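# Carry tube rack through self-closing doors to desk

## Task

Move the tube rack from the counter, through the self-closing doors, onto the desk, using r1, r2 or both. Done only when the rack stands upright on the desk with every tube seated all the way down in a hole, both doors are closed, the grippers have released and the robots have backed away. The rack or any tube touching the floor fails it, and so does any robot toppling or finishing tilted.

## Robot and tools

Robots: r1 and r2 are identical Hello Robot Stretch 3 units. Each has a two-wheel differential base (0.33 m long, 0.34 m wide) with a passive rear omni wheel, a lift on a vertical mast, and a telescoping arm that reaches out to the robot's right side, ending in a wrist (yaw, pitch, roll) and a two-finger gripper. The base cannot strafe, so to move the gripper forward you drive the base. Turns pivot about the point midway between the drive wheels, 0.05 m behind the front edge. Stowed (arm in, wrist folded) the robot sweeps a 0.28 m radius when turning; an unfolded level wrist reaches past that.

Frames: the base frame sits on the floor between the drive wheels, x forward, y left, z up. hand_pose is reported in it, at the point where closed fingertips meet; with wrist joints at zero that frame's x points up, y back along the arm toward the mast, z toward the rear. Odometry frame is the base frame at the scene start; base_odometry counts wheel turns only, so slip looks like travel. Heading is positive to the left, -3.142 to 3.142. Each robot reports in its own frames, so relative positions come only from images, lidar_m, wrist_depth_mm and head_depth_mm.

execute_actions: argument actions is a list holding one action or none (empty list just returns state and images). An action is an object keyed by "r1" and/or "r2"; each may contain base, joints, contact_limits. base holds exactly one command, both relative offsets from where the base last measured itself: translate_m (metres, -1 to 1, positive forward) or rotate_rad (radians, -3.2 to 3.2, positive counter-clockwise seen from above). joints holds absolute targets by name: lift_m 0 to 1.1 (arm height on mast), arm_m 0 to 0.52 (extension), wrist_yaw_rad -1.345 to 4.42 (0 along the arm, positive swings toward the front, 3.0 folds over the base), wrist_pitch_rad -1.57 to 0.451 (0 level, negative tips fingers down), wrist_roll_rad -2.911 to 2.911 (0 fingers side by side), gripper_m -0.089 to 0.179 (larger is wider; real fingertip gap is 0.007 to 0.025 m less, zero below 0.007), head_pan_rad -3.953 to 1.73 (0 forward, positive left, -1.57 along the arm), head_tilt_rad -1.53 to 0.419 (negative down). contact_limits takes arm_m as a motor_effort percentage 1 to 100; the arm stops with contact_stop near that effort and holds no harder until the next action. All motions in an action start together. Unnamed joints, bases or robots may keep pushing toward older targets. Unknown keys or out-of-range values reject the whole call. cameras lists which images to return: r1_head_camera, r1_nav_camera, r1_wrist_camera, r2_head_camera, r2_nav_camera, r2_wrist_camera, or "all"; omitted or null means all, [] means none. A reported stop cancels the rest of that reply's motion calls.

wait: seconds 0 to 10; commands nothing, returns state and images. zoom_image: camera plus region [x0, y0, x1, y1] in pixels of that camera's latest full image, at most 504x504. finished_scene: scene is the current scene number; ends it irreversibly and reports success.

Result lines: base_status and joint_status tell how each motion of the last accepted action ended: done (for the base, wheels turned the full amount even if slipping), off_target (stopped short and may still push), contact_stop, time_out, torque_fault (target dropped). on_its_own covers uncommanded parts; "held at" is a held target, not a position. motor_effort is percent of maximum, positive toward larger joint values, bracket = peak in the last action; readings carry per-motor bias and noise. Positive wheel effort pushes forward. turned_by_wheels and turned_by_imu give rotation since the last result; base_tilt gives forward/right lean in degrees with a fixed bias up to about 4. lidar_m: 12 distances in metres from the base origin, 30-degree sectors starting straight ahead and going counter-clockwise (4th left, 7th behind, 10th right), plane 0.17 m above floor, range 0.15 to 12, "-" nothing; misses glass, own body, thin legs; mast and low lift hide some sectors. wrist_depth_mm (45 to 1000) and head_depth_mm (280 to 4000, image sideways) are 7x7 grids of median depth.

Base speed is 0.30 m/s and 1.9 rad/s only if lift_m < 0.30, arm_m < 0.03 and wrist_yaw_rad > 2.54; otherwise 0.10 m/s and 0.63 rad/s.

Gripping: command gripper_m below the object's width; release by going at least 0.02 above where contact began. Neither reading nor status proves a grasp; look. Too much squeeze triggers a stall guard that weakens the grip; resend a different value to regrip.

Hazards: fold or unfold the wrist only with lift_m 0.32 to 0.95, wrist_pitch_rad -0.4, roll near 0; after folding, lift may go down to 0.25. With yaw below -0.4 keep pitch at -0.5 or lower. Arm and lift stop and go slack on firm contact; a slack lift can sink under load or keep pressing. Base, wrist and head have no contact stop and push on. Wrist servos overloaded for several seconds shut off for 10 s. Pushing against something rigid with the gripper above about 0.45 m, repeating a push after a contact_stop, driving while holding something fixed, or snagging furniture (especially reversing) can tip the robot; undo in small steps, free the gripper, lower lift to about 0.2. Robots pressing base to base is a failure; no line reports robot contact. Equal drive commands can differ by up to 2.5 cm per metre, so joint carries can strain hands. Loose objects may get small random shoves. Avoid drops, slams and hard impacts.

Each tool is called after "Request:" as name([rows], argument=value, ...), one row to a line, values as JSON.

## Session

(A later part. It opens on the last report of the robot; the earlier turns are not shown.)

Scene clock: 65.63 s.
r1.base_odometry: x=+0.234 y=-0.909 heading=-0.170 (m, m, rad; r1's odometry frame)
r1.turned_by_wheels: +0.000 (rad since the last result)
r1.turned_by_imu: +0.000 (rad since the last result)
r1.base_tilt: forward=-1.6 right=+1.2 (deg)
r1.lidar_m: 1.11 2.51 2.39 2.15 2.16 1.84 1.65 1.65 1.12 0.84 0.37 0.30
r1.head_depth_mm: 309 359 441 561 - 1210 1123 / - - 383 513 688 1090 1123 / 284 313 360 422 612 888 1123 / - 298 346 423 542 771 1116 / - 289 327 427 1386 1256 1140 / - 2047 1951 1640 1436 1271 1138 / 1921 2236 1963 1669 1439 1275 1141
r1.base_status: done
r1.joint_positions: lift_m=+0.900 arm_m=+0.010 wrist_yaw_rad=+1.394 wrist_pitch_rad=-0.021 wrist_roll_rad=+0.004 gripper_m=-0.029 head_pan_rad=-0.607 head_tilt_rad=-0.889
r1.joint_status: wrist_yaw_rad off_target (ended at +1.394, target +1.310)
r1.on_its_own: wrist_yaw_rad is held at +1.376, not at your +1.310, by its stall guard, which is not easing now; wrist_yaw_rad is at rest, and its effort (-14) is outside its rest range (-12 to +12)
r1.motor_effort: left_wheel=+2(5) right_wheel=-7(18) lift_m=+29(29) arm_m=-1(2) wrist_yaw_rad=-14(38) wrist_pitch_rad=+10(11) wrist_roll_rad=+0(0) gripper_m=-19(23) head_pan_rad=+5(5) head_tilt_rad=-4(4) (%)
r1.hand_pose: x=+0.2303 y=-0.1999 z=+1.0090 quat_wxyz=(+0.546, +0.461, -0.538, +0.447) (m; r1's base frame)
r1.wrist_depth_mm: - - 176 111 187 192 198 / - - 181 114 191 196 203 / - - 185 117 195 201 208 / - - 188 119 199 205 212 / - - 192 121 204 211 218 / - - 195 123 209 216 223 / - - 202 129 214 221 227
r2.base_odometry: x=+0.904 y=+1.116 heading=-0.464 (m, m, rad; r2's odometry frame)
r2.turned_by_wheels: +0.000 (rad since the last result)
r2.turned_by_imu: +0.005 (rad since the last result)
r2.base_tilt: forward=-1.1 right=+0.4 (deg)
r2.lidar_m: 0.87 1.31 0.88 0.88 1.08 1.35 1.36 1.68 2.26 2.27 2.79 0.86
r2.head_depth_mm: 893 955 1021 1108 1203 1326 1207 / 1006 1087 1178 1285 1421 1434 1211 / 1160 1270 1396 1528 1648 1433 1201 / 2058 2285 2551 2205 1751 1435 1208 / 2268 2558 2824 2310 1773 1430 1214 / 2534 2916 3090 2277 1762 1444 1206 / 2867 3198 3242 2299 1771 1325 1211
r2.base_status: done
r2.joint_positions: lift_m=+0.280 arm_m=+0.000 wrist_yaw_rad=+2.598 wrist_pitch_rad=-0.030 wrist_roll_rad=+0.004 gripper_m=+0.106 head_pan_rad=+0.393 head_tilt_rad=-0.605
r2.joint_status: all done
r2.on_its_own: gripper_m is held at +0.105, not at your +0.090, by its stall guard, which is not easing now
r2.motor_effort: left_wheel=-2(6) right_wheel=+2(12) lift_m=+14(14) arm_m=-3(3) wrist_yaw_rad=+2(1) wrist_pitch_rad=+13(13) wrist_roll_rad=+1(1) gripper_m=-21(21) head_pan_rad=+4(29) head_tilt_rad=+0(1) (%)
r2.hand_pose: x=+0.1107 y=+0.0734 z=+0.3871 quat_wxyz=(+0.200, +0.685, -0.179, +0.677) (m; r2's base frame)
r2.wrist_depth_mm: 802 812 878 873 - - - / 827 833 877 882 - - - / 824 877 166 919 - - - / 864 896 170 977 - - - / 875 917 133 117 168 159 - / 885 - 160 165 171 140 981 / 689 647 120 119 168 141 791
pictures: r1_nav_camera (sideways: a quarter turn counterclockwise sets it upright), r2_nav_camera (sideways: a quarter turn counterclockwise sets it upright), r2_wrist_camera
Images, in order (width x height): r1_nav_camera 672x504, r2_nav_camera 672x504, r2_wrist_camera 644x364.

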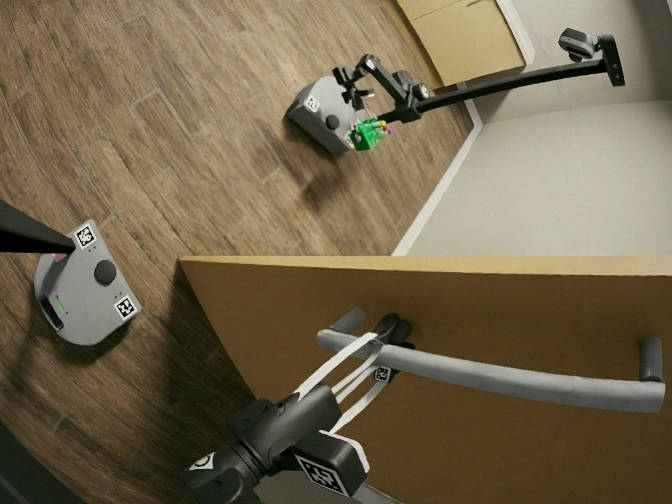

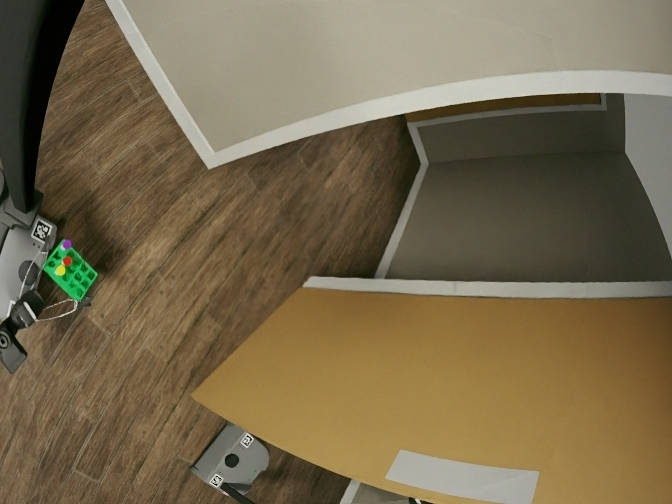

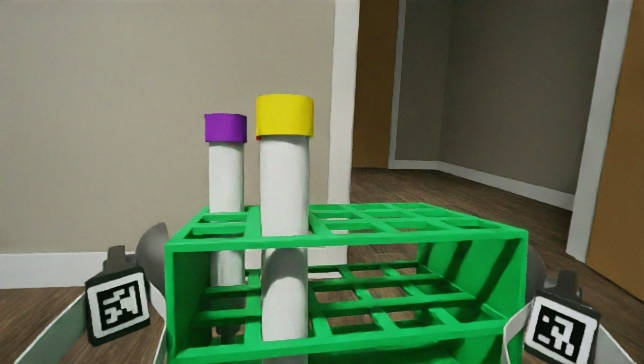

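Request:
execute_actions([
  {"r1":{"base":{"translate_m":-0.15},"joints":{"wrist_yaw_rad":1.41}},"r2":{"base":{"translate_m":0.55},"joints":{"head_pan_rad":1.2,"head_tilt_rad":-0.3}}},
], cameras=["r2_nav_camera","r2_head_camera"])

Scene clock: 69.20 s.
r1.base_odometry: x=+0.087 y=-0.883 heading=-0.170 (m, m, rad; r1's odometry frame)
r1.turned_by_wheels: +0.000 (rad since the last result)
r1.turned_by_imu: +0.001 (rad since the last result)
r1.base_tilt: forward=-1.6 right=+1.2 (deg)
r1.lidar_m: 0.81 2.66 2.37 2.12 2.12 1.68 1.50 1.51 1.16 1.04 0.38 0.28
r1.head_depth_mm: - 405 495 671 - 1217 1112 / 294 332 302 363 779 1200 1117 / - 312 372 439 621 920 1131 / - 293 333 404 515 742 1114 / - - 311 398 1380 1269 1133 / - 2099 1154 1274 1306 1267 1147 / 888 2181 1156 1090 1351 1272 1146
r1.base_status: done
r1.joint_positions: lift_m=+0.900 arm_m=+0.010 wrist_yaw_rad=+1.348 wrist_pitch_rad=-0.021 wrist_roll_rad=+0.004 gripper_m=-0.029 head_pan_rad=-0.607 head_tilt_rad=-0.889
r1.joint_status: wrist_yaw_rad off_target (ended at +1.348, target +1.410)
r1.on_its_own: wrist_yaw_rad is held at +1.353, not at your +1.410, by its stall guard, which is not easing now
r1.motor_effort: left_wheel=-1(5) right_wheel=-2(16) lift_m=+29(30) arm_m=-2(2) wrist_yaw_rad=+3(29) wrist_pitch_rad=+10(10) wrist_roll_rad=+0(0) gripper_m=-18(22) head_pan_rad=+4(4) head_tilt_rad=-4(4) (%)
r1.hand_pose: x=+0.2280 y=-0.2117 z=+1.0091 quat_wxyz=(+0.556, +0.448, -0.549, +0.434) (m; r1's base frame)
r1.wrist_depth_mm: - 158 169 111 204 228 256 / - 162 173 114 209 232 264 / - 165 176 117 214 238 272 / - 169 179 119 217 246 280 / - 174 182 121 225 252 290 / - - 181 123 237 259 298 / - - 190 129 233 268 309
r2.base_odometry: x=+1.396 y=+0.870 heading=-0.464 (m, m, rad; r2's odometry frame)
r2.turned_by_wheels: +0.000 (rad since the last result)
r2.turned_by_imu: +0.003 (rad since the last result)
r2.base_tilt: forward=-1.1 right=+0.4 (deg)
r2.lidar_m: 0.53 0.69 2.99 0.71 0.84 1.68 1.88 2.33 2.45 2.47 0.80 0.52
r2.head_depth_mm: 2604 2737 2936 3082 2681 1907 1484 / 2625 2746 2923 3135 2637 1899 1474 / 2642 2756 2906 3094 2634 1903 1484 / 2619 2781 2928 3101 2663 1893 1479 / 2613 2779 2921 3106 2617 1889 1472 / 2637 2731 2902 3098 2605 1889 1422 / 2419 2456 689 704 736 761 818
r2.base_status: done
r2.joint_positions: lift_m=+0.280 arm_m=+0.000 wrist_yaw_rad=+2.598 wrist_pitch_rad=-0.030 wrist_roll_rad=+0.004 gripper_m=+0.106 head_pan_rad=+1.193 head_tilt_rad=-0.309
r2.joint_status: all done
r2.on_its_own: gripper_m is held at +0.105, not at your +0.090, by its stall guard, which is not easing now
r2.motor_effort: left_wheel=-2(6) right_wheel=+3(13) lift_m=+13(14) arm_m=-3(3) wrist_yaw_rad=+2(1) wrist_pitch_rad=+13(13) wrist_roll_rad=+1(1) gripper_m=-21(21) head_pan_rad=+5(43) head_tilt_rad=+3(19) (%)
r2.hand_pose: x=+0.1107 y=+0.0734 z=+0.3871 quat_wxyz=(+0.200, +0.685, -0.179, +0.677) (m; r2's base frame)
r2.wrist_depth_mm: 626 746 - - - 847 546 / 647 715 - - - 832 544 / 658 723 - - - 774 543 / 679 732 170 - - 772 533 / 695 709 133 117 169 159 527 / 698 - 160 165 171 141 511 / 694 654 119 119 169 141 485
pictures: r2_head_camera (sideways: a quarter turn clockwise sets it upright), r2_nav_camera (sideways: a quarter turn counterclockwise sets it upright)
Images, in order (width x height): r2_head_camera 896x504, r2_nav_camera 672x504.

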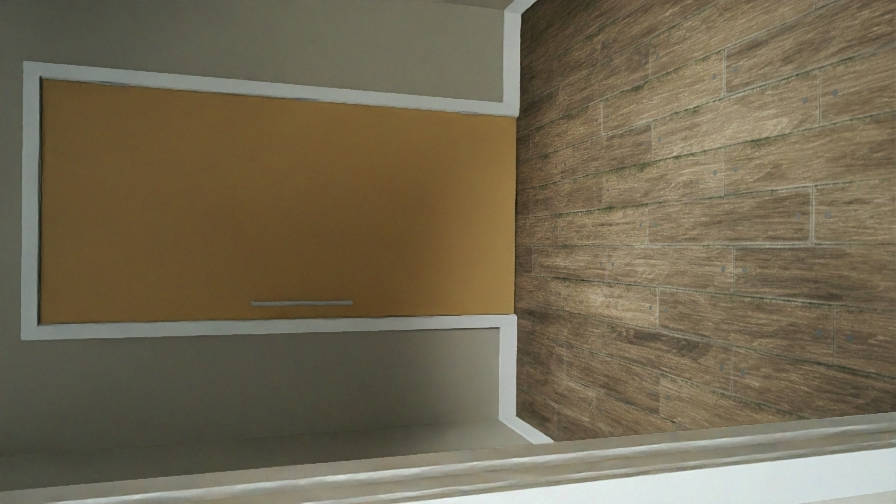

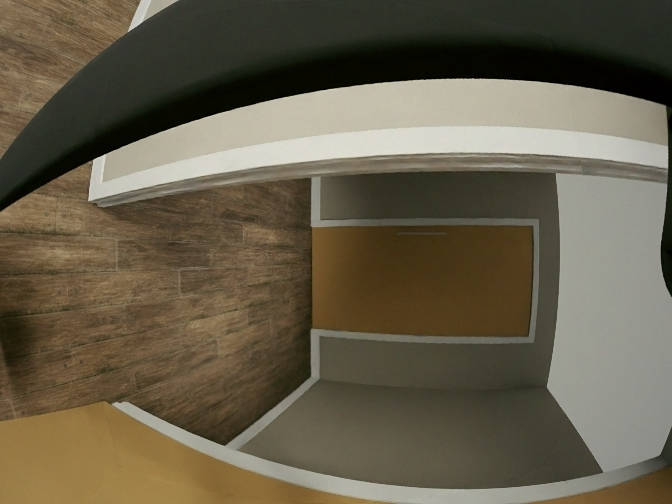

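Request:
execute_actions([
  {"r2":{"base":{"rotate_rad":0.82},"joints":{"head_pan_rad":-2.2,"head_tilt_rad":-1.2}}},
], cameras=[])

Request:
execute_actions([
  {"r2":{"base":{"translate_m":0.52}}},
], cameras=[])

Request:
execute_actions([
  {"r2":{"base":{"rotate_rad":1.0}}},
], cameras=["r2_nav_camera"])

Scene clock: 71.57 s.
r1.base_odometry: x=+0.087 y=-0.883 heading=-0.170 (m, m, rad; r1's odometry frame)
r1.turned_by_wheels: +0.000 (rad since the last result)
r1.turned_by_imu: +0.001 (rad since the last result)
r1.base_tilt: forward=-1.5 right=+1.2 (deg)
r1.lidar_m: 0.81 2.66 2.36 2.12 2.13 1.68 1.50 1.51 1.16 1.03 0.38 0.28
r1.head_depth_mm: - 404 494 669 - 1226 1122 / 293 332 302 364 781 1194 1119 / - 311 373 438 620 919 1126 / - 292 332 404 514 743 1117 / - - 312 398 1308 1264 1132 / - 2136 1932 1086 1271 1271 1140 / 1965 2274 1146 1058 1287 1276 1141
r1.base_status: not commanded
r1.joint_positions: lift_m=+0.900 arm_m=+0.010 wrist_yaw_rad=+1.348 wrist_pitch_rad=-0.021 wrist_roll_rad=+0.004 gripper_m=-0.029 head_pan_rad=-0.607 head_tilt_rad=-0.889
r1.joint_status: not commanded
r1.on_its_own: wrist_yaw_rad is held at +1.353, not at your +1.410, by its stall guard, which is not easing now
r1.motor_effort: left_wheel=-1(1) right_wheel=-2(2) lift_m=+29(29) arm_m=-1(2) wrist_yaw_rad=+4(3) wrist_pitch_rad=+11(10) wrist_roll_rad=+0(0) gripper_m=-18(18) head_pan_rad=+4(5) head_tilt_rad=-4(4) (%)
r1.hand_pose: x=+0.2280 y=-0.2117 z=+1.0091 quat_wxyz=(+0.556, +0.448, -0.549, +0.434) (m; r1's base frame)
r1.wrist_depth_mm: - 158 169 111 205 227 258 / - 162 173 113 209 234 264 / - 166 176 117 214 239 272 / - 170 179 120 218 245 279 / - 173 181 121 224 251 288 / - - 182 123 236 259 299 / - - 192 130 232 269 310
r2.base_odometry: x=+1.396 y=+0.870 heading=+0.356 (m, m, rad; r2's odometry frame)
r2.turned_by_wheels: +0.820 (rad since the last result)
r2.turned_by_imu: +0.827 (rad since the last result)
r2.base_tilt: forward=-1.2 right=+0.4 (deg)
r2.lidar_m: 2.05 0.71 0.72 1.13 1.94 2.04 2.48 2.46 2.67 0.52 0.52 0.59
r2.head_depth_mm: 1798 1633 1482 1357 1257 - - / 1818 1643 1488 1360 1272 - 1060 / 1823 1659 1500 1368 1290 - 1077 / 1846 1642 1497 1369 1292 - 771 / 1845 1647 1504 1371 1284 1181 943 / 1848 1669 1444 1373 1273 1175 1098 / 1857 1616 1320 990 1234 1174 1100
r2.base_status: done
r2.joint_positions: lift_m=+0.280 arm_m=+0.000 wrist_yaw_rad=+2.598 wrist_pitch_rad=-0.030 wrist_roll_rad=+0.004 gripper_m=+0.106 head_pan_rad=-2.193 head_tilt_rad=-1.186
r2.joint_status: all done
r2.on_its_own: gripper_m is held at +0.105, not at your +0.090, by its stall guard, which is not easing now
r2.motor_effort: left_wheel=-1(7) right_wheel=+2(13) lift_m=+13(14) arm_m=-3(3) wrist_yaw_rad=+1(2) wrist_pitch_rad=+13(14) wrist_roll_rad=+1(1) gripper_m=-21(20) head_pan_rad=-3(46) head_tilt_rad=-6(35) (%)
r2.hand_pose: x=+0.1107 y=+0.0734 z=+0.3871 quat_wxyz=(+0.200, +0.685, -0.179, +0.677) (m; r2's base frame)
r2.wrist_depth_mm: - - - 827 723 - - / - - - 826 736 - - / - - 166 809 784 - - / - - 171 844 782 - - / - - 133 117 168 159 - / 893 - 160 165 172 142 - / 695 655 120 119 168 141 797
pictures: none
No camera images: the call's "cameras" was empty. Leave "cameras" out to get every camera's image.

Scene clock: 74.97 s.
r1.base_odometry: x=+0.087 y=-0.883 heading=-0.170 (m, m, rad; r1's odometry frame)
r1.turned_by_wheels: +0.000 (rad since the last result)
r1.turned_by_imu: +0.001 (rad since the last result)
r1.base_tilt: forward=-1.6 right=+1.3 (deg)
r1.lidar_m: 2.37 2.66 2.36 2.12 2.13 1.68 1.50 1.51 1.15 1.04 0.38 0.28
r1.head_depth_mm: - 404 496 669 - 1231 1121 / 294 332 302 363 778 1189 1122 / - 312 372 437 618 920 1125 / - 293 333 405 516 744 1113 / - - 312 398 1379 1260 1135 / - 2156 1934 1655 1436 1275 1137 / 1946 2270 1962 1680 1438 1277 1144
r1.base_status: not commanded
r1.joint_positions: lift_m=+0.900 arm_m=+0.010 wrist_yaw_rad=+1.348 wrist_pitch_rad=-0.021 wrist_roll_rad=+0.004 gripper_m=-0.029 head_pan_rad=-0.607 head_tilt_rad=-0.889
r1.joint_status: not commanded
r1.on_its_own: wrist_yaw_rad is held at +1.353, not at your +1.410, by its stall guard, which is not easing now
r1.motor_effort: left_wheel=-1(1) right_wheel=-2(2) lift_m=+29(30) arm_m=-2(1) wrist_yaw_rad=+3(4) wrist_pitch_rad=+10(10) wrist_roll_rad=+1(0) gripper_m=-19(19) head_pan_rad=+4(4) head_tilt_rad=-4(4) (%)
r1.hand_pose: x=+0.2280 y=-0.2117 z=+1.0091 quat_wxyz=(+0.556, +0.448, -0.549, +0.434) (m; r1's base frame)
r1.wrist_depth_mm: - 158 170 111 204 228 257 / - 163 172 114 208 232 264 / - 166 175 116 214 240 274 / - 169 180 120 218 245 280 / - 173 182 121 224 251 287 / - - 183 123 238 259 298 / - - 190 129 232 267 306
r2.base_odometry: x=+1.883 y=+1.051 heading=+0.356 (m, m, rad; r2's odometry frame)
r2.turned_by_wheels: +0.000 (rad since the last result)
r2.turned_by_imu: +0.003 (rad since the last result)
r2.base_tilt: forward=-1.1 right=+0.4 (deg)
r2.lidar_m: 1.74 2.53 1.31 0.48 1.70 2.25 2.96 2.93 0.43 0.37 0.37 0.42
r2.head_depth_mm: 1817 1625 1489 1354 1252 - - / 1822 1620 1479 1364 1270 - 1058 / 688 923 1440 1370 1290 - 1071 / 586 721 951 1324 1288 - 773 / 508 610 762 1013 1272 1174 944 / 448 527 636 804 1097 1179 1099 / 402 464 546 667 853 1146 1100
r2.base_status: done
r2.joint_positions: lift_m=+0.280 arm_m=+0.000 wrist_yaw_rad=+2.598 wrist_pitch_rad=-0.030 wrist_roll_rad=+0.004 gripper_m=+0.106 head_pan_rad=-2.193 head_tilt_rad=-1.186
r2.joint_status: not commanded
r2.on_its_own: gripper_m is held at +0.105, not at your +0.090, by its stall guard, which is not easing now
r2.motor_effort: left_wheel=-2(6) right_wheel=+2(12) lift_m=+14(14) arm_m=-3(3) wrist_yaw_rad=+1(1) wrist_pitch_rad=+13(13) wrist_roll_rad=+1(1) gripper_m=-21(22) head_pan_rad=-4(4) head_tilt_rad=-6(6) (%)
r2.hand_pose: x=+0.1107 y=+0.0734 z=+0.3871 quat_wxyz=(+0.200, +0.685, -0.179, +0.677) (m; r2's base frame)
r2.wrist_depth_mm: 610 462 - - - - - / 654 471 - - - - - / 715 482 540 - - - - / 766 503 170 - - - - / 819 506 134 117 168 159 - / 796 - 160 164 171 141 - / 687 534 120 119 168 142 786
pictures: none
No camera images: the call's "cameras" was empty. Leave "cameras" out to get every camera's image.

Scene clock: 76.73 s.
r1.base_odometry: x=+0.087 y=-0.883 heading=-0.170 (m, m, rad; r1's odometry frame)
r1.turned_by_wheels: +0.000 (rad since the last result)
r1.turned_by_imu: +0.001 (rad since the last result)
r1.base_tilt: forward=-1.6 right=+1.2 (deg)
r1.lidar_m: 2.37 2.66 2.36 2.12 2.12 1.68 1.50 1.51 1.15 1.04 0.38 0.28
r1.head_depth_mm: - 405 496 671 - 1228 1116 / 293 332 302 363 779 1192 1128 / - 312 372 437 618 922 1128 / - 292 333 404 516 741 1112 / - - 311 398 1386 1273 1126 / - 2141 1922 1672 1434 1270 1148 / 1959 2299 1971 1657 1422 1271 1137
r1.base_status: not commanded
r1.joint_positions: lift_m=+0.900 arm_m=+0.010 wrist_yaw_rad=+1.348 wrist_pitch_rad=-0.021 wrist_roll_rad=+0.004 gripper_m=-0.029 head_pan_rad=-0.607 head_tilt_rad=-0.889
r1.joint_status: not commanded
r1.on_its_own: wrist_yaw_rad is held at +1.353, not at your +1.410, by its stall guard, which is not easing now
r1.motor_effort: left_wheel=-1(1) right_wheel=-2(2) lift_m=+29(30) arm_m=-2(2) wrist_yaw_rad=+4(3) wrist_pitch_rad=+10(10) wrist_roll_rad=+0(0) gripper_m=-19(18) head_pan_rad=+4(5) head_tilt_rad=-4(3) (%)
r1.hand_pose: x=+0.2280 y=-0.2117 z=+1.0091 quat_wxyz=(+0.556, +0.448, -0.549, +0.434) (m; r1's base frame)
r1.wrist_depth_mm: - 158 170 111 204 229 258 / - 163 173 114 208 234 265 / - 166 176 117 214 238 271 / - 169 179 119 219 245 279 / - 173 182 121 225 252 290 / - - 182 123 237 260 298 / - - 191 130 232 268 307
r2.base_odometry: x=+1.883 y=+1.051 heading=+1.356 (m, m, rad; r2's odometry frame)
r2.turned_by_wheels: +1.000 (rad since the last result)
r2.turned_by_imu: +1.008 (rad since the last result)
r2.base_tilt: forward=-1.2 right=+0.4 (deg)
r2.lidar_m: 1.36 0.48 1.21 2.19 2.97 2.94 0.45 0.37 0.37 0.41 1.64 2.53
r2.head_depth_mm: 348 431 566 823 1239 - - / 352 437 576 849 1257 - 1058 / 355 443 587 869 1273 - 1069 / 359 451 598 896 1276 - 774 / 364 456 610 925 1276 1172 944 / 368 463 622 1053 1268 1179 1100 / 372 470 703 1369 1274 1184 1102
r2.base_status: done
r2.joint_positions: lift_m=+0.280 arm_m=+0.000 wrist_yaw_rad=+2.598 wrist_pitch_rad=-0.030 wrist_roll_rad=+0.004 gripper_m=+0.106 head_pan_rad=-2.194 head_tilt_rad=-1.186
r2.joint_status: not commanded
r2.on_its_own: gripper_m is held at +0.105, not at your +0.090, by its stall guard, which is not easing now
r2.motor_effort: left_wheel=-2(8) right_wheel=+2(13) lift_m=+14(14) arm_m=-3(3) wrist_yaw_rad=+1(1) wrist_pitch_rad=+13(13) wrist_roll_rad=+0(0) gripper_m=-22(21) head_pan_rad=-3(4) head_tilt_rad=-7(6) (%)
r2.hand_pose: x=+0.1107 y=+0.0734 z=+0.3871 quat_wxyz=(+0.200, +0.685, -0.179, +0.677) (m; r2's base frame)
r2.wrist_depth_mm: - - - - - 420 972 / - - - - 945 428 952 / - - 165 - 887 441 993 / - - 171 - 853 451 - / - - 133 117 169 159 - / 892 - 160 165 172 142 - / 696 651 120 119 168 141 787
pictures: r2_nav_camera (sideways: a quarter turn counterclockwise sets it upright)
Images, in order (width x height): r2_nav_camera 672x504.

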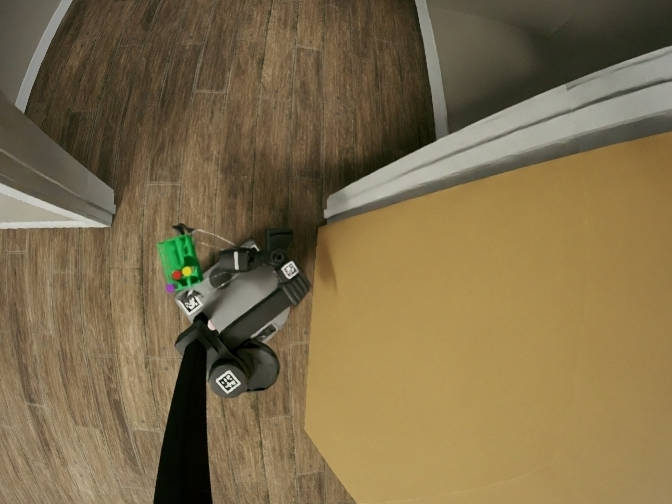

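Request:
execute_actions([
  {"r2":{"base":{"rotate_rad":0.55}}},
], cameras=[])

Request:
execute_actions([
  {"r1":{"joints":{"gripper_m":0.1,"wrist_yaw_rad":1.35}},"r2":{"base":{"translate_m":-0.08}}},
], cameras=[])

Request:
execute_actions([
  {"r1":{"base":{"translate_m":-0.1}}},
], cameras=["r2_nav_camera","r1_nav_camera"])

Scene clock: 78.37 s.
r1.base_odometry: x=+0.087 y=-0.883 heading=-0.170 (m, m, rad; r1's odometry frame)
r1.turned_by_wheels: +0.000 (rad since the last result)
r1.turned_by_imu: +0.000 (rad since the last result)
r1.base_tilt: forward=-1.5 right=+1.2 (deg)
r1.lidar_m: 2.37 2.66 2.36 2.12 2.13 1.68 1.50 1.51 1.15 1.03 0.38 0.28
r1.head_depth_mm: - 404 495 670 - 1223 1113 / 294 332 302 363 781 1195 1125 / - 312 372 438 619 921 1124 / - 293 333 404 517 741 1116 / - - 312 398 1382 1267 1137 / - 2134 1946 1651 1435 1269 1142 / 1966 2287 1939 1646 1430 1271 1145
r1.base_status: not commanded
r1.joint_positions: lift_m=+0.900 arm_m=+0.010 wrist_yaw_rad=+1.348 wrist_pitch_rad=-0.021 wrist_roll_rad=+0.004 gripper_m=-0.029 head_pan_rad=-0.607 head_tilt_rad=-0.889
r1.joint_status: not commanded
r1.on_its_own: wrist_yaw_rad is held at +1.353, not at your +1.410, by its stall guard, which is not easing now
r1.motor_effort: left_wheel=+0(1) right_wheel=-2(2) lift_m=+30(30) arm_m=-2(2) wrist_yaw_rad=+3(4) wrist_pitch_rad=+10(10) wrist_roll_rad=+0(0) gripper_m=-18(19) head_pan_rad=+5(5) head_tilt_rad=-4(4) (%)
r1.hand_pose: x=+0.2280 y=-0.2117 z=+1.0091 quat_wxyz=(+0.556, +0.448, -0.549, +0.434) (m; r1's base frame)
r1.wrist_depth_mm: - 158 169 111 205 227 256 / - 163 172 114 209 233 266 / - 165 176 117 213 239 271 / - 170 179 120 219 245 280 / - 174 182 121 225 252 288 / - - 182 123 236 258 300 / - - 191 130 233 267 307
r2.base_odometry: x=+1.883 y=+1.051 heading=+1.906 (m, m, rad; r2's odometry frame)
r2.turned_by_wheels: +0.550 (rad since the last result)
r2.turned_by_imu: +0.555 (rad since the last result)
r2.base_tilt: forward=-1.2 right=+0.4 (deg)
r2.lidar_m: 0.48 1.48 2.23 2.97 2.94 0.44 0.37 0.37 0.41 1.70 2.54 1.33
r2.head_depth_mm: 362 430 530 691 977 - - / 390 470 592 801 1175 - 1061 / 447 537 691 955 1278 - 1070 / 501 628 869 1310 1292 - 771 / 1379 1612 1491 1382 1283 1180 942 / 1513 1657 1502 1376 1275 1176 1101 / 1661 1669 1505 1381 1275 1179 1102
r2.base_status: done
r2.joint_positions: lift_m=+0.280 arm_m=+0.000 wrist_yaw_rad=+2.598 wrist_pitch_rad=-0.030 wrist_roll_rad=+0.004 gripper_m=+0.106 head_pan_rad=-2.194 head_tilt_rad=-1.186
r2.joint_status: not commanded
r2.on_its_own: gripper_m is held at +0.105, not at your +0.090, by its stall guard, which is not easing now
r2.motor_effort: left_wheel=-2(7) right_wheel=+3(12) lift_m=+14(14) arm_m=-3(3) wrist_yaw_rad=+1(1) wrist_pitch_rad=+13(13) wrist_roll_rad=+1(1) gripper_m=-22(21) head_pan_rad=-4(4) head_tilt_rad=-6(5) (%)
r2.hand_pose: x=+0.1107 y=+0.0734 z=+0.3871 quat_wxyz=(+0.200, +0.685, -0.179, +0.677) (m; r2's base frame)
r2.wrist_depth_mm: - - - - - - - / - - - - - - - / - - 166 - - - - / - - 171 - - - - / - - 133 117 169 158 - / 913 - 160 165 172 141 942 / 691 649 120 119 169 141 699
pictures: none
No camera images: the call's "cameras" was empty. Leave "cameras" out to get every camera's image.

Scene clock: 81.03 s.
r1.base_odometry: x=+0.087 y=-0.883 heading=-0.170 (m, m, rad; r1's odometry frame)
r1.turned_by_wheels: +0.000 (rad since the last result)
r1.turned_by_imu: +0.001 (rad since the last result)
r1.base_tilt: forward=-1.6 right=+1.2 (deg)
r1.lidar_m: 2.37 2.66 2.37 2.11 2.13 1.67 1.50 1.51 1.16 1.04 0.46 0.34
r1.head_depth_mm: 394 471 572 800 993 1218 1126 / 362 428 521 664 909 1236 1121 / - 302 359 556 777 1140 1131 / 312 359 423 522 658 906 1132 / 295 333 386 464 649 1246 1137 / 285 314 396 1613 1432 1273 1136 / 2031 2268 1953 1654 1436 1273 1138
r1.base_status: not commanded
r1.joint_positions: lift_m=+0.900 arm_m=+0.010 wrist_yaw_rad=+1.348 wrist_pitch_rad=-0.021 wrist_roll_rad=+0.004 gripper_m=+0.100 head_pan_rad=-0.607 head_tilt_rad=-0.889
r1.joint_status: all done
r1.motor_effort: left_wheel=+0(1) right_wheel=-1(3) lift_m=+29(29) arm_m=-2(2) wrist_yaw_rad=+1(3) wrist_pitch_rad=+10(10) wrist_roll_rad=+0(0) gripper_m=+1(79) head_pan_rad=+4(4) head_tilt_rad=-4(4) (%)
r1.hand_pose: x=+0.2280 y=-0.2116 z=+1.0091 quat_wxyz=(+0.556, +0.448, -0.549, +0.434) (m; r1's base frame)
r1.wrist_depth_mm: - 214 218 240 258 281 307 / - - 224 244 265 284 314 / - - 228 248 269 294 322 / - - 234 254 275 300 333 / - - 240 260 279 309 344 / - - 247 265 284 324 351 / - - 249 272 296 326 362
r2.base_odometry: x=+1.909 y=+0.975 heading=+1.906 (m, m, rad; r2's odometry frame)
r2.turned_by_wheels: +0.000 (rad since the last result)
r2.turned_by_imu: +0.000 (rad since the last result)
r2.base_tilt: forward=-1.2 right=+0.4 (deg)
r2.lidar_m: 0.56 1.72 2.31 2.94 0.53 0.31 0.27 0.27 0.32 1.58 2.57 1.43
r2.head_depth_mm: 287 320 392 505 699 - - / 299 355 445 596 865 - 1062 / 324 396 512 724 1065 - 1071 / 358 458 618 962 1283 - 771 / 441 568 947 1355 1286 1170 1066 / 1365 1648 1503 1373 1273 1180 1097 / 1545 1665 1510 1382 1274 1183 1104
r2.base_status: done
r2.joint_positions: lift_m=+0.280 arm_m=+0.000 wrist_yaw_rad=+2.599 wrist_pitch_rad=-0.030 wrist_roll_rad=+0.004 gripper_m=+0.106 head_pan_rad=-2.194 head_tilt_rad=-1.187
r2.joint_status: not commanded
r2.on_its_own: gripper_m is held at +0.105, not at your +0.090, by its stall guard, which is not easing now
r2.motor_effort: left_wheel=-3(29) right_wheel=-4(38) lift_m=+14(14) arm_m=-3(3) wrist_yaw_rad=+0(1) wrist_pitch_rad=+13(13) wrist_roll_rad=+1(0) gripper_m=-20(22) head_pan_rad=-3(3) head_tilt_rad=-5(7) (%)
r2.hand_pose: x=+0.1105 y=+0.0736 z=+0.3872 quat_wxyz=(+0.200, +0.685, -0.179, +0.677) (m; r2's base frame)
r2.wrist_depth_mm: - - - - - - - / - - - - - - - / - - - - - - - / - - 170 - - - - / - - 134 117 168 159 - / 889 - 160 142 174 142 - / 695 650 121 119 170 141 777
pictures: none
No camera images: the call's "cameras" was empty. Leave "cameras" out to get every camera's image.

Scene clock: 83.50 s.
r1.base_odometry: x=-0.012 y=-0.866 heading=-0.170 (m, m, rad; r1's odometry frame)
r1.turned_by_wheels: +0.000 (rad since the last result)
r1.turned_by_imu: +0.000 (rad since the last result)
r1.base_tilt: forward=-1.6 right=+1.1 (deg)
r1.lidar_m: 0.46 2.76 2.34 2.10 2.11 1.57 1.41 1.41 1.17 1.05 0.61 0.43
r1.head_depth_mm: 539 644 781 1097 1341 1217 1115 / 496 584 708 904 1250 1248 1113 / 459 533 639 787 1067 1262 1129 / 425 485 556 713 898 1201 1132 / 333 423 513 630 789 1223 1137 / 376 423 489 646 1444 1270 1142 / 354 414 1919 1660 1447 1268 1146
r1.base_status: done
r1.joint_positions: lift_m=+0.900 arm_m=+0.010 wrist_yaw_rad=+1.348 wrist_pitch_rad=-0.021 wrist_roll_rad=+0.004 gripper_m=+0.100 head_pan_rad=-0.607 head_tilt_rad=-0.889
r1.joint_status: not commanded
r1.motor_effort: left_wheel=+0(2) right_wheel=-1(6) lift_m=+30(29) arm_m=-1(1) wrist_yaw_rad=+2(1) wrist_pitch_rad=+11(10) wrist_roll_rad=+0(0) gripper_m=+0(0) head_pan_rad=+4(5) head_tilt_rad=-4(4) (%)
r1.hand_pose: x=+0.2280 y=-0.2116 z=+1.0091 quat_wxyz=(+0.556, +0.448, -0.549, +0.435) (m; r1's base frame)
r1.wrist_depth_mm: - - 308 341 367 400 436 / - - 318 350 374 405 450 / - - 323 353 385 422 462 / - - 328 365 395 432 472 / - - 335 369 398 439 490 / - - 350 376 404 459 506 / - - 363 384 419 464 513
r2.base_odometry: x=+1.909 y=+0.975 heading=+1.906 (m, m, rad; r2's odometry frame)
r2.turned_by_wheels: +0.000 (rad since the last result)
r2.turned_by_imu: +0.000 (rad since the last result)
r2.base_tilt: forward=-1.1 right=+0.4 (deg)
r2.lidar_m: 0.56 1.72 2.30 2.94 0.53 0.31 0.27 0.27 0.32 1.58 2.56 1.43
r2.head_depth_mm: 287 320 392 505 701 - - / 299 355 444 594 867 - 1052 / 324 396 512 721 1068 - 1072 / 358 459 618 956 1292 - 772 / 441 569 944 1363 1277 1177 1064 / 1366 1634 1507 1383 1265 1173 1100 / 1544 1674 1509 1389 1265 1187 1102
r2.base_status: not commanded
r2.joint_positions: lift_m=+0.280 arm_m=+0.000 wrist_yaw_rad=+2.599 wrist_pitch_rad=-0.030 wrist_roll_rad=+0.004 gripper_m=+0.106 head_pan_rad=-2.194 head_tilt_rad=-1.187
r2.joint_status: not commanded
r2.on_its_own: gripper_m is held at +0.105, not at your +0.090, by its stall guard, which is not easing now
r2.motor_effort: left_wheel=-3(3) right_wheel=-4(3) lift_m=+14(14) arm_m=-3(3) wrist_yaw_rad=+0(1) wrist_pitch_rad=+13(13) wrist_roll_rad=+1(1) gripper_m=-21(21) head_pan_rad=-3(4) head_tilt_rad=-5(4) (%)
r2.hand_pose: x=+0.1105 y=+0.0736 z=+0.3872 quat_wxyz=(+0.200, +0.685, -0.179, +0.677) (m; r2's base frame)
r2.wrist_depth_mm: - - - - - - - / - - - - - - - / - - - - - - - / - - 170 - - - - / - - 135 117 170 159 - / 895 - 159 143 174 141 - / 685 661 121 118 168 141 780
pictures: r1_nav_camera (sideways: a quarter turn counterclockwise sets it upright), r2_nav_camera (sideways: a quarter turn counterclockwise sets it upright)
Images, in order (width x height): r1_nav_camera 672x504, r2_nav_camera 672x504.

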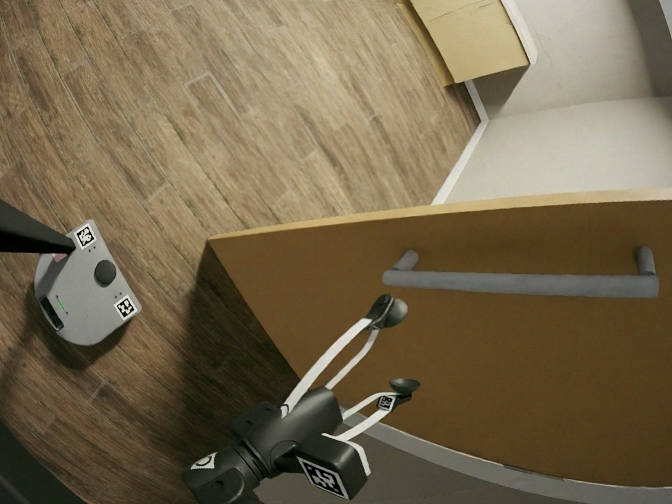

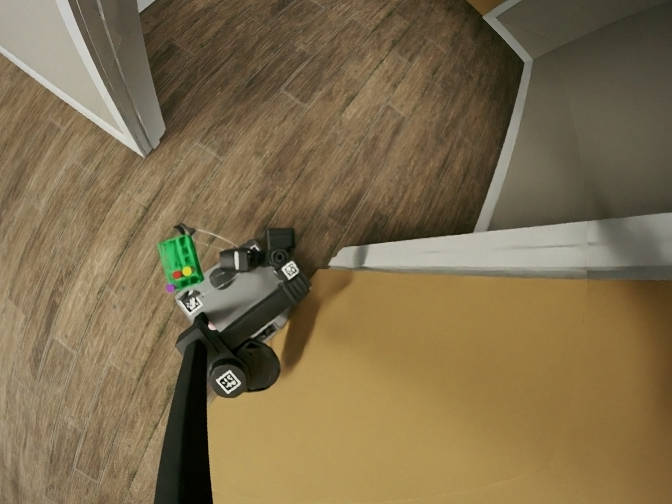

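Request:
execute_actions([
  {"r1":{"base":{"rotate_rad":0.44},"joints":{"wrist_yaw_rad":2.9,"wrist_pitch_rad":-0.4,"gripper_m":0.02,"arm_m":0,"lift_m":0.75}}},
], cameras=[])

Request:
execute_actions([
  {"r1":{"base":{"translate_m":0.74},"joints":{"lift_m":0.27}}},
], cameras=[])

Request:
execute_actions([
  {"r1":{"base":{"rotate_rad":-1.86},"joints":{"head_pan_rad":0,"head_tilt_rad":-1.1}}},
], cameras=[])

Request:
execute_actions([
  {"r1":{"base":{"translate_m":0.5}}},
], cameras=["r1_nav_camera"])

Scene clock: 85.87 s.
r1.base_odometry: x=-0.012 y=-0.866 heading=+0.270 (m, m, rad; r1's odometry frame)
r1.turned_by_wheels: +0.440 (rad since the last result)
r1.turned_by_imu: +0.435 (rad since the last result)
r1.base_tilt: forward=-1.6 right=+1.1 (deg)
r1.lidar_m: 2.75 2.45 2.10 2.09 1.64 1.41 1.41 1.23 1.06 0.67 0.44 0.43
r1.head_depth_mm: 368 424 476 639 846 1193 1116 / 362 419 498 619 816 1183 1124 / 2383 2238 1823 1529 869 1195 1127 / 2829 2346 1922 1624 1418 1255 1129 / 2953 2326 1935 1649 1426 1268 1138 / 2493 2394 1919 1658 1431 1273 1136 / 2401 2393 1962 1664 1443 1273 1146
r1.base_status: done
r1.joint_positions: lift_m=+0.750 arm_m=+0.003 wrist_yaw_rad=+2.898 wrist_pitch_rad=-0.416 wrist_roll_rad=+0.004 gripper_m=+0.020 head_pan_rad=-0.607 head_tilt_rad=-0.889
r1.joint_status: all done
joint sent to its limit — the command would take r1.arm_m past its lower limit, so that joint was sent only as far as its limit.
r1.motor_effort: left_wheel=-1(5) right_wheel=+3(8) lift_m=+21(25) arm_m=-4(4) wrist_yaw_rad=+1(2) wrist_pitch_rad=+8(9) wrist_roll_rad=+0(0) gripper_m=+0(80) head_pan_rad=+4(4) head_tilt_rad=-4(4) (%)
r1.hand_pose: x=+0.0329 y=+0.0699 z=+0.7634 quat_wxyz=(+0.229, +0.706, +0.061, +0.668) (m; r1's base frame)
r1.wrist_depth_mm: - - - - - - - / - - - - - - - / - - - - - - - / - - - - - - - / - - - - - - - / - - - - - - - / - - 994 996 995 - -
r2.base_odometry: x=+1.909 y=+0.975 heading=+1.906 (m, m, rad; r2's odometry frame)
r2.turned_by_wheels: +0.000 (rad since the last result)
r2.turned_by_imu: +0.000 (rad since the last result)
r2.base_tilt: forward=-1.1 right=+0.4 (deg)
r2.lidar_m: 0.56 1.72 2.31 2.93 0.53 0.31 0.27 0.27 0.32 1.58 2.57 1.43
r2.head_depth_mm: 287 320 392 505 697 - - / 299 354 445 595 867 - 1058 / 323 397 511 722 1068 - 1075 / 358 459 617 958 1284 - 775 / 442 568 948 1363 1287 1174 1064 / 1357 1637 1509 1377 1269 1175 1104 / 1544 1661 1507 1377 1272 1183 1102
r2.base_status: not commanded
r2.joint_positions: lift_m=+0.280 arm_m=+0.000 wrist_yaw_rad=+2.599 wrist_pitch_rad=-0.030 wrist_roll_rad=+0.004 gripper_m=+0.106 head_pan_rad=-2.194 head_tilt_rad=-1.187
r2.joint_status: not commanded
r2.on_its_own: gripper_m is held at +0.105, not at your +0.090, by its stall guard, which is not easing now
r2.motor_effort: left_wheel=-3(3) right_wheel=-3(4) lift_m=+14(14) arm_m=-3(3) wrist_yaw_rad=+1(0) wrist_pitch_rad=+13(13) wrist_roll_rad=+1(1) gripper_m=-21(21) head_pan_rad=-3(3) head_tilt_rad=-5(6) (%)
r2.hand_pose: x=+0.1105 y=+0.0736 z=+0.3872 quat_wxyz=(+0.200, +0.685, -0.179, +0.677) (m; r2's base frame)
r2.wrist_depth_mm: - - - - - - - / - - - - - - - / - - - - - - - / - - 170 - - - - / - - 134 117 169 159 - / 919 - 159 142 174 141 - / 690 652 121 118 168 141 774
pictures: none
No camera images: the call's "cameras" was empty. Leave "cameras" out to get every camera's image.

Scene clock: 92.73 s.
r1.base_odometry: x=+0.701 y=-0.669 heading=+0.270 (m, m, rad; r1's odometry frame)
r1.turned_by_wheels: +0.000 (rad since the last result)
r1.turned_by_imu: +0.005 (rad since the last result)
r1.base_tilt: forward=-1.5 right=+1.2 (deg)
r1.lidar_m: 2.03 2.23 1.91 1.92 2.21 2.13 2.13 0.49 0.64 1.29 1.43 2.03
r1.head_depth_mm: 1960 2096 1899 1611 1401 1245 1114 / 2306 2280 1908 1622 1411 1244 1126 / 2604 2311 1912 1610 1419 1262 1126 / 2471 2262 1909 1637 1429 1265 1132 / 1893 2145 1933 1652 1428 1265 1133 / 1823 2164 1958 1654 1427 1272 1142 / 1755 2032 1949 1663 1445 1281 1142
r1.base_status: done
r1.joint_positions: lift_m=+0.270 arm_m=+0.003 wrist_yaw_rad=+2.899 wrist_pitch_rad=-0.417 wrist_roll_rad=+0.004 gripper_m=+0.020 head_pan_rad=-0.607 head_tilt_rad=-0.889
r1.joint_status: all done
r1.motor_effort: left_wheel=-2(5) right_wheel=+2(11) lift_m=+21(22) arm_m=-4(4) wrist_yaw_rad=+0(1) wrist_pitch_rad=+8(8) wrist_roll_rad=+0(0) gripper_m=+0(1) head_pan_rad=+4(4) head_tilt_rad=-4(4) (%)
r1.hand_pose: x=+0.0327 y=+0.0699 z=+0.2832 quat_wxyz=(+0.229, +0.706, +0.061, +0.668) (m; r1's base frame)
r1.wrist_depth_mm: - - - - - - - / - - - - - - - / - - - - - - - / 827 850 807 796 788 777 774 / 662 - 642 662 640 628 618 / 545 - 549 531 547 518 514 / 461 - - 453 433 447 446
r2.base_odometry: x=+1.909 y=+0.975 heading=+1.906 (m, m, rad; r2's odometry frame)
r2.turned_by_wheels: +0.000 (rad since the last result)
r2.turned_by_imu: -0.001 (rad since the last result)
r2.base_tilt: forward=-1.1 right=+0.4 (deg)
r2.lidar_m: 0.56 1.72 2.31 0.98 0.53 0.31 0.27 0.27 0.32 1.58 2.57 1.43
r2.head_depth_mm: 287 320 393 506 699 - - / 299 355 445 594 866 - 1059 / 323 397 513 721 1070 - 1074 / 358 460 618 955 1283 - 774 / 442 568 948 1358 1284 1175 1064 / 1363 1631 1500 1373 1268 1181 1099 / 1553 1657 1514 1386 1276 1182 1106
r2.base_status: not commanded
r2.joint_positions: lift_m=+0.280 arm_m=+0.000 wrist_yaw_rad=+2.599 wrist_pitch_rad=-0.030 wrist_roll_rad=+0.004 gripper_m=+0.106 head_pan_rad=-2.194 head_tilt_rad=-1.187
r2.joint_status: not commanded
r2.on_its_own: gripper_m is held at +0.105, not at your +0.090, by its stall guard, which is not easing now
r2.motor_effort: left_wheel=-3(3) right_wheel=-4(4) lift_m=+14(14) arm_m=-3(2) wrist_yaw_rad=+0(0) wrist_pitch_rad=+13(13) wrist_roll_rad=+1(0) gripper_m=-21(21) head_pan_rad=-4(3) head_tilt_rad=-5(4) (%)
r2.hand_pose: x=+0.1105 y=+0.0736 z=+0.3872 quat_wxyz=(+0.200, +0.685, -0.179, +0.677) (m; r2's base frame)
r2.wrist_depth_mm: - - - - - - - / - - - - - - - / - - - - - - - / - - 170 - - - - / - - 135 117 169 158 - / 753 - 159 142 174 141 - / 692 661 121 118 169 142 772
pictures: none
No camera images: the call's "cameras" was empty. Leave "cameras" out to get every camera's image.

Scene clock: 95.07 s.
r1.base_odometry: x=+0.701 y=-0.669 heading=-1.590 (m, m, rad; r1's odometry frame)
r1.turned_by_wheels: -1.860 (rad since the last result)
r1.turned_by_imu: -1.828 (rad since the last result)
r1.base_tilt: forward=-1.6 right=+1.2 (deg)
r1.lidar_m: 0.85 1.29 1.71 2.03 2.10 2.00 1.92 1.98 2.23 2.12 1.81 0.49
r1.head_depth_mm: 1962 1119 1212 1099 1235 1179 1108 / 1937 1021 1380 1416 1297 1192 1127 / 1950 1076 1362 1434 1294 1191 1131 / 2003 1280 1572 1417 1303 1196 1137 / 2009 1780 1590 1431 1305 1198 1135 / 2023 1763 1593 1444 1314 1202 1117 / 1309 1484 1593 1457 1316 1205 1119
r1.base_status: done
r1.joint_positions: lift_m=+0.270 arm_m=+0.003 wrist_yaw_rad=+2.899 wrist_pitch_rad=-0.417 wrist_roll_rad=+0.004 gripper_m=+0.020 head_pan_rad=-0.007 head_tilt_rad=-1.087
r1.joint_status: all done
r1.motor_effort: left_wheel=+0(7) right_wheel=-1(7) lift_m=+20(20) arm_m=-4(4) wrist_yaw_rad=+0(1) wrist_pitch_rad=+8(7) wrist_roll_rad=+0(0) gripper_m=+0(1) head_pan_rad=+4(51) head_tilt_rad=-5(18) (%)
r1.hand_pose: x=+0.0327 y=+0.0699 z=+0.2832 quat_wxyz=(+0.229, +0.706, +0.061, +0.668) (m; r1's base frame)
r1.wrist_depth_mm: - - - - - - - / - - - - - - - / - - - - - - - / 799 836 812 792 785 783 774 / 649 - 649 676 624 631 624 / 542 - 542 536 541 524 521 / 461 - - 459 436 445 439
r2.base_odometry: x=+1.909 y=+0.975 heading=+1.906 (m, m, rad; r2's odometry frame)
r2.turned_by_wheels: +0.000 (rad since the last result)
r2.turned_by_imu: +0.000 (rad since the last result)
r2.base_tilt: forward=-1.1 right=+0.4 (deg)
r2.lidar_m: 0.56 1.72 2.30 0.98 0.53 0.31 0.27 0.27 0.32 1.58 2.56 1.43
r2.head_depth_mm: 286 320 392 504 697 - - / 299 354 443 594 865 - 1056 / 324 396 512 723 1072 - 1077 / 357 458 618 961 1287 - 777 / 440 569 949 1357 1286 1176 1070 / 1362 1626 1513 1376 1274 1180 1102 / 1550 1675 1507 1378 1271 1184 1102
r2.base_status: not commanded
r2.joint_positions: lift_m=+0.280 arm_m=+0.000 wrist_yaw_rad=+2.599 wrist_pitch_rad=-0.030 wrist_roll_rad=+0.004 gripper_m=+0.106 head_pan_rad=-2.194 head_tilt_rad=-1.187
r2.joint_status: not commanded
r2.on_its_own: gripper_m is held at +0.105, not at your +0.090, by its stall guard, which is not easing now
r2.motor_effort: left_wheel=-4(3) right_wheel=-3(3) lift_m=+15(14) arm_m=-3(3) wrist_yaw_rad=+1(1) wrist_pitch_rad=+13(13) wrist_roll_rad=+0(1) gripper_m=-22(21) head_pan_rad=-3(2) head_tilt_rad=-5(5) (%)
r2.hand_pose: x=+0.1105 y=+0.0736 z=+0.3872 quat_wxyz=(+0.200, +0.685, -0.179, +0.677) (m; r2's base frame)
r2.wrist_depth_mm: - - - - - - - / - - - - - - - / - - - - - - - / - - 170 - - - - / 896 - 135 117 169 159 - / 831 - 160 143 174 141 - / 681 652 121 118 169 141 781
pictures: none
No camera images: the call's "cameras" was empty. Leave "cameras" out to get every camera's image.

Scene clock: 98.40 s.
r1.base_odometry: x=+0.692 y=-1.169 heading=-1.590 (m, m, rad; r1's odometry frame)
r1.turned_by_wheels: +0.000 (rad since the last result)
r1.turned_by_imu: +0.003 (rad since the last result)
r1.base_tilt: forward=-1.6 right=+1.2 (deg)
r1.lidar_m: 0.36 0.84 1.02 2.04 2.10 2.52 2.41 2.49 0.30 0.30 0.32 0.36
r1.head_depth_mm: 319 378 1496 892 1099 1157 1044 / 1983 1728 517 750 1099 1192 1132 / 2002 1754 1578 1177 1139 1194 1135 / 1974 1774 1575 1023 1302 1194 - / 2021 1767 1579 1437 1303 1198 1135 / 2030 1782 1596 1450 1319 1208 1117 / 2054 1801 1284 1403 1315 1214 1122
r1.base_status: done
r1.joint_positions: lift_m=+0.270 arm_m=+0.003 wrist_yaw_rad=+2.899 wrist_pitch_rad=-0.417 wrist_roll_rad=+0.004 gripper_m=+0.020 head_pan_rad=-0.007 head_tilt_rad=-1.087
r1.joint_status: not commanded
r1.motor_effort: left_wheel=+0(5) right_wheel=-1(7) lift_m=+21(20) arm_m=-4(4) wrist_yaw_rad=+0(0) wrist_pitch_rad=+8(8) wrist_roll_rad=+0(0) gripper_m=+1(0) head_pan_rad=+4(5) head_tilt_rad=-5(5) (%)
r1.hand_pose: x=+0.0327 y=+0.0699 z=+0.2832 quat_wxyz=(+0.229, +0.706, +0.061, +0.668) (m; r1's base frame)
r1.wrist_depth_mm: - - - - - 924 704 / - - - - - 966 702 / - - - - - 929 758 / 820 843 819 815 800 773 775 / 663 - 636 671 639 634 619 / 547 - 541 523 532 520 517 / 462 - - 452 437 450 442
r2.base_odometry: x=+1.909 y=+0.975 heading=+1.906 (m, m, rad; r2's odometry frame)
r2.turned_by_wheels: +0.000 (rad since the last result)
r2.turned_by_imu: -0.001 (rad since the last result)
r2.base_tilt: forward=-1.1 right=+0.4 (deg)
r2.lidar_m: 0.56 1.72 2.31 0.48 0.50 0.31 0.27 0.27 0.32 1.58 2.56 1.43
r2.head_depth_mm: 287 321 392 505 699 - - / 299 354 444 594 867 - 1056 / 323 397 512 721 1070 - 1071 / 358 458 618 957 1287 - 774 / 441 567 948 1359 1274 1175 1068 / 1364 1638 1507 1369 1281 1183 1100 / 1548 1671 1510 1377 1272 1186 1103
r2.base_status: not commanded
r2.joint_positions: lift_m=+0.280 arm_m=+0.000 wrist_yaw_rad=+2.599 wrist_pitch_rad=-0.030 wrist_roll_rad=+0.004 gripper_m=+0.106 head_pan_rad=-2.194 head_tilt_rad=-1.187
r2.joint_status: not commanded
r2.on_its_own: gripper_m is held at +0.105, not at your +0.090, by its stall guard, which is not easing now
r2.motor_effort: left_wheel=-3(3) right_wheel=-3(3) lift_m=+14(14) arm_m=-3(3) wrist_yaw_rad=+1(0) wrist_pitch_rad=+13(13) wrist_roll_rad=+1(1) gripper_m=-21(22) head_pan_rad=-3(3) head_tilt_rad=-5(5) (%)
r2.hand_pose: x=+0.1105 y=+0.0736 z=+0.3872 quat_wxyz=(+0.200, +0.685, -0.179, +0.677) (m; r2's base frame)
r2.wrist_depth_mm: - - - - - - - / 561 564 - - - - - / - - - - - - - / - - 170 - - - - / - 607 134 117 169 159 - / 573 - 160 143 175 141 - / 465 526 121 118 169 142 787
pictures: r1_nav_camera (sideways: a quarter turn counterclockwise sets it upright)
Images, in order (width x height): r1_nav_camera 672x504.

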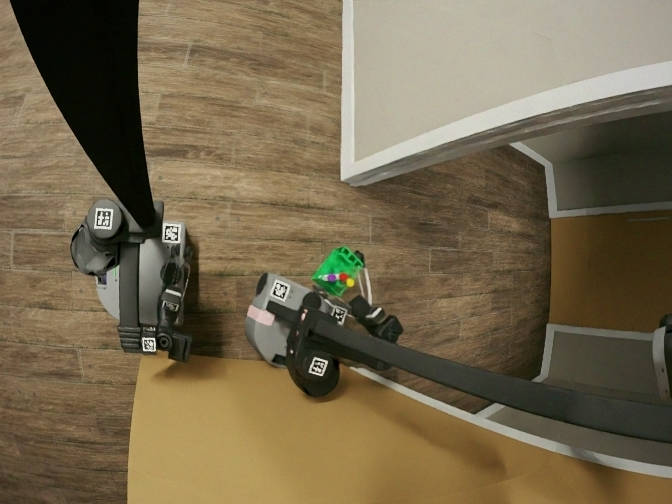

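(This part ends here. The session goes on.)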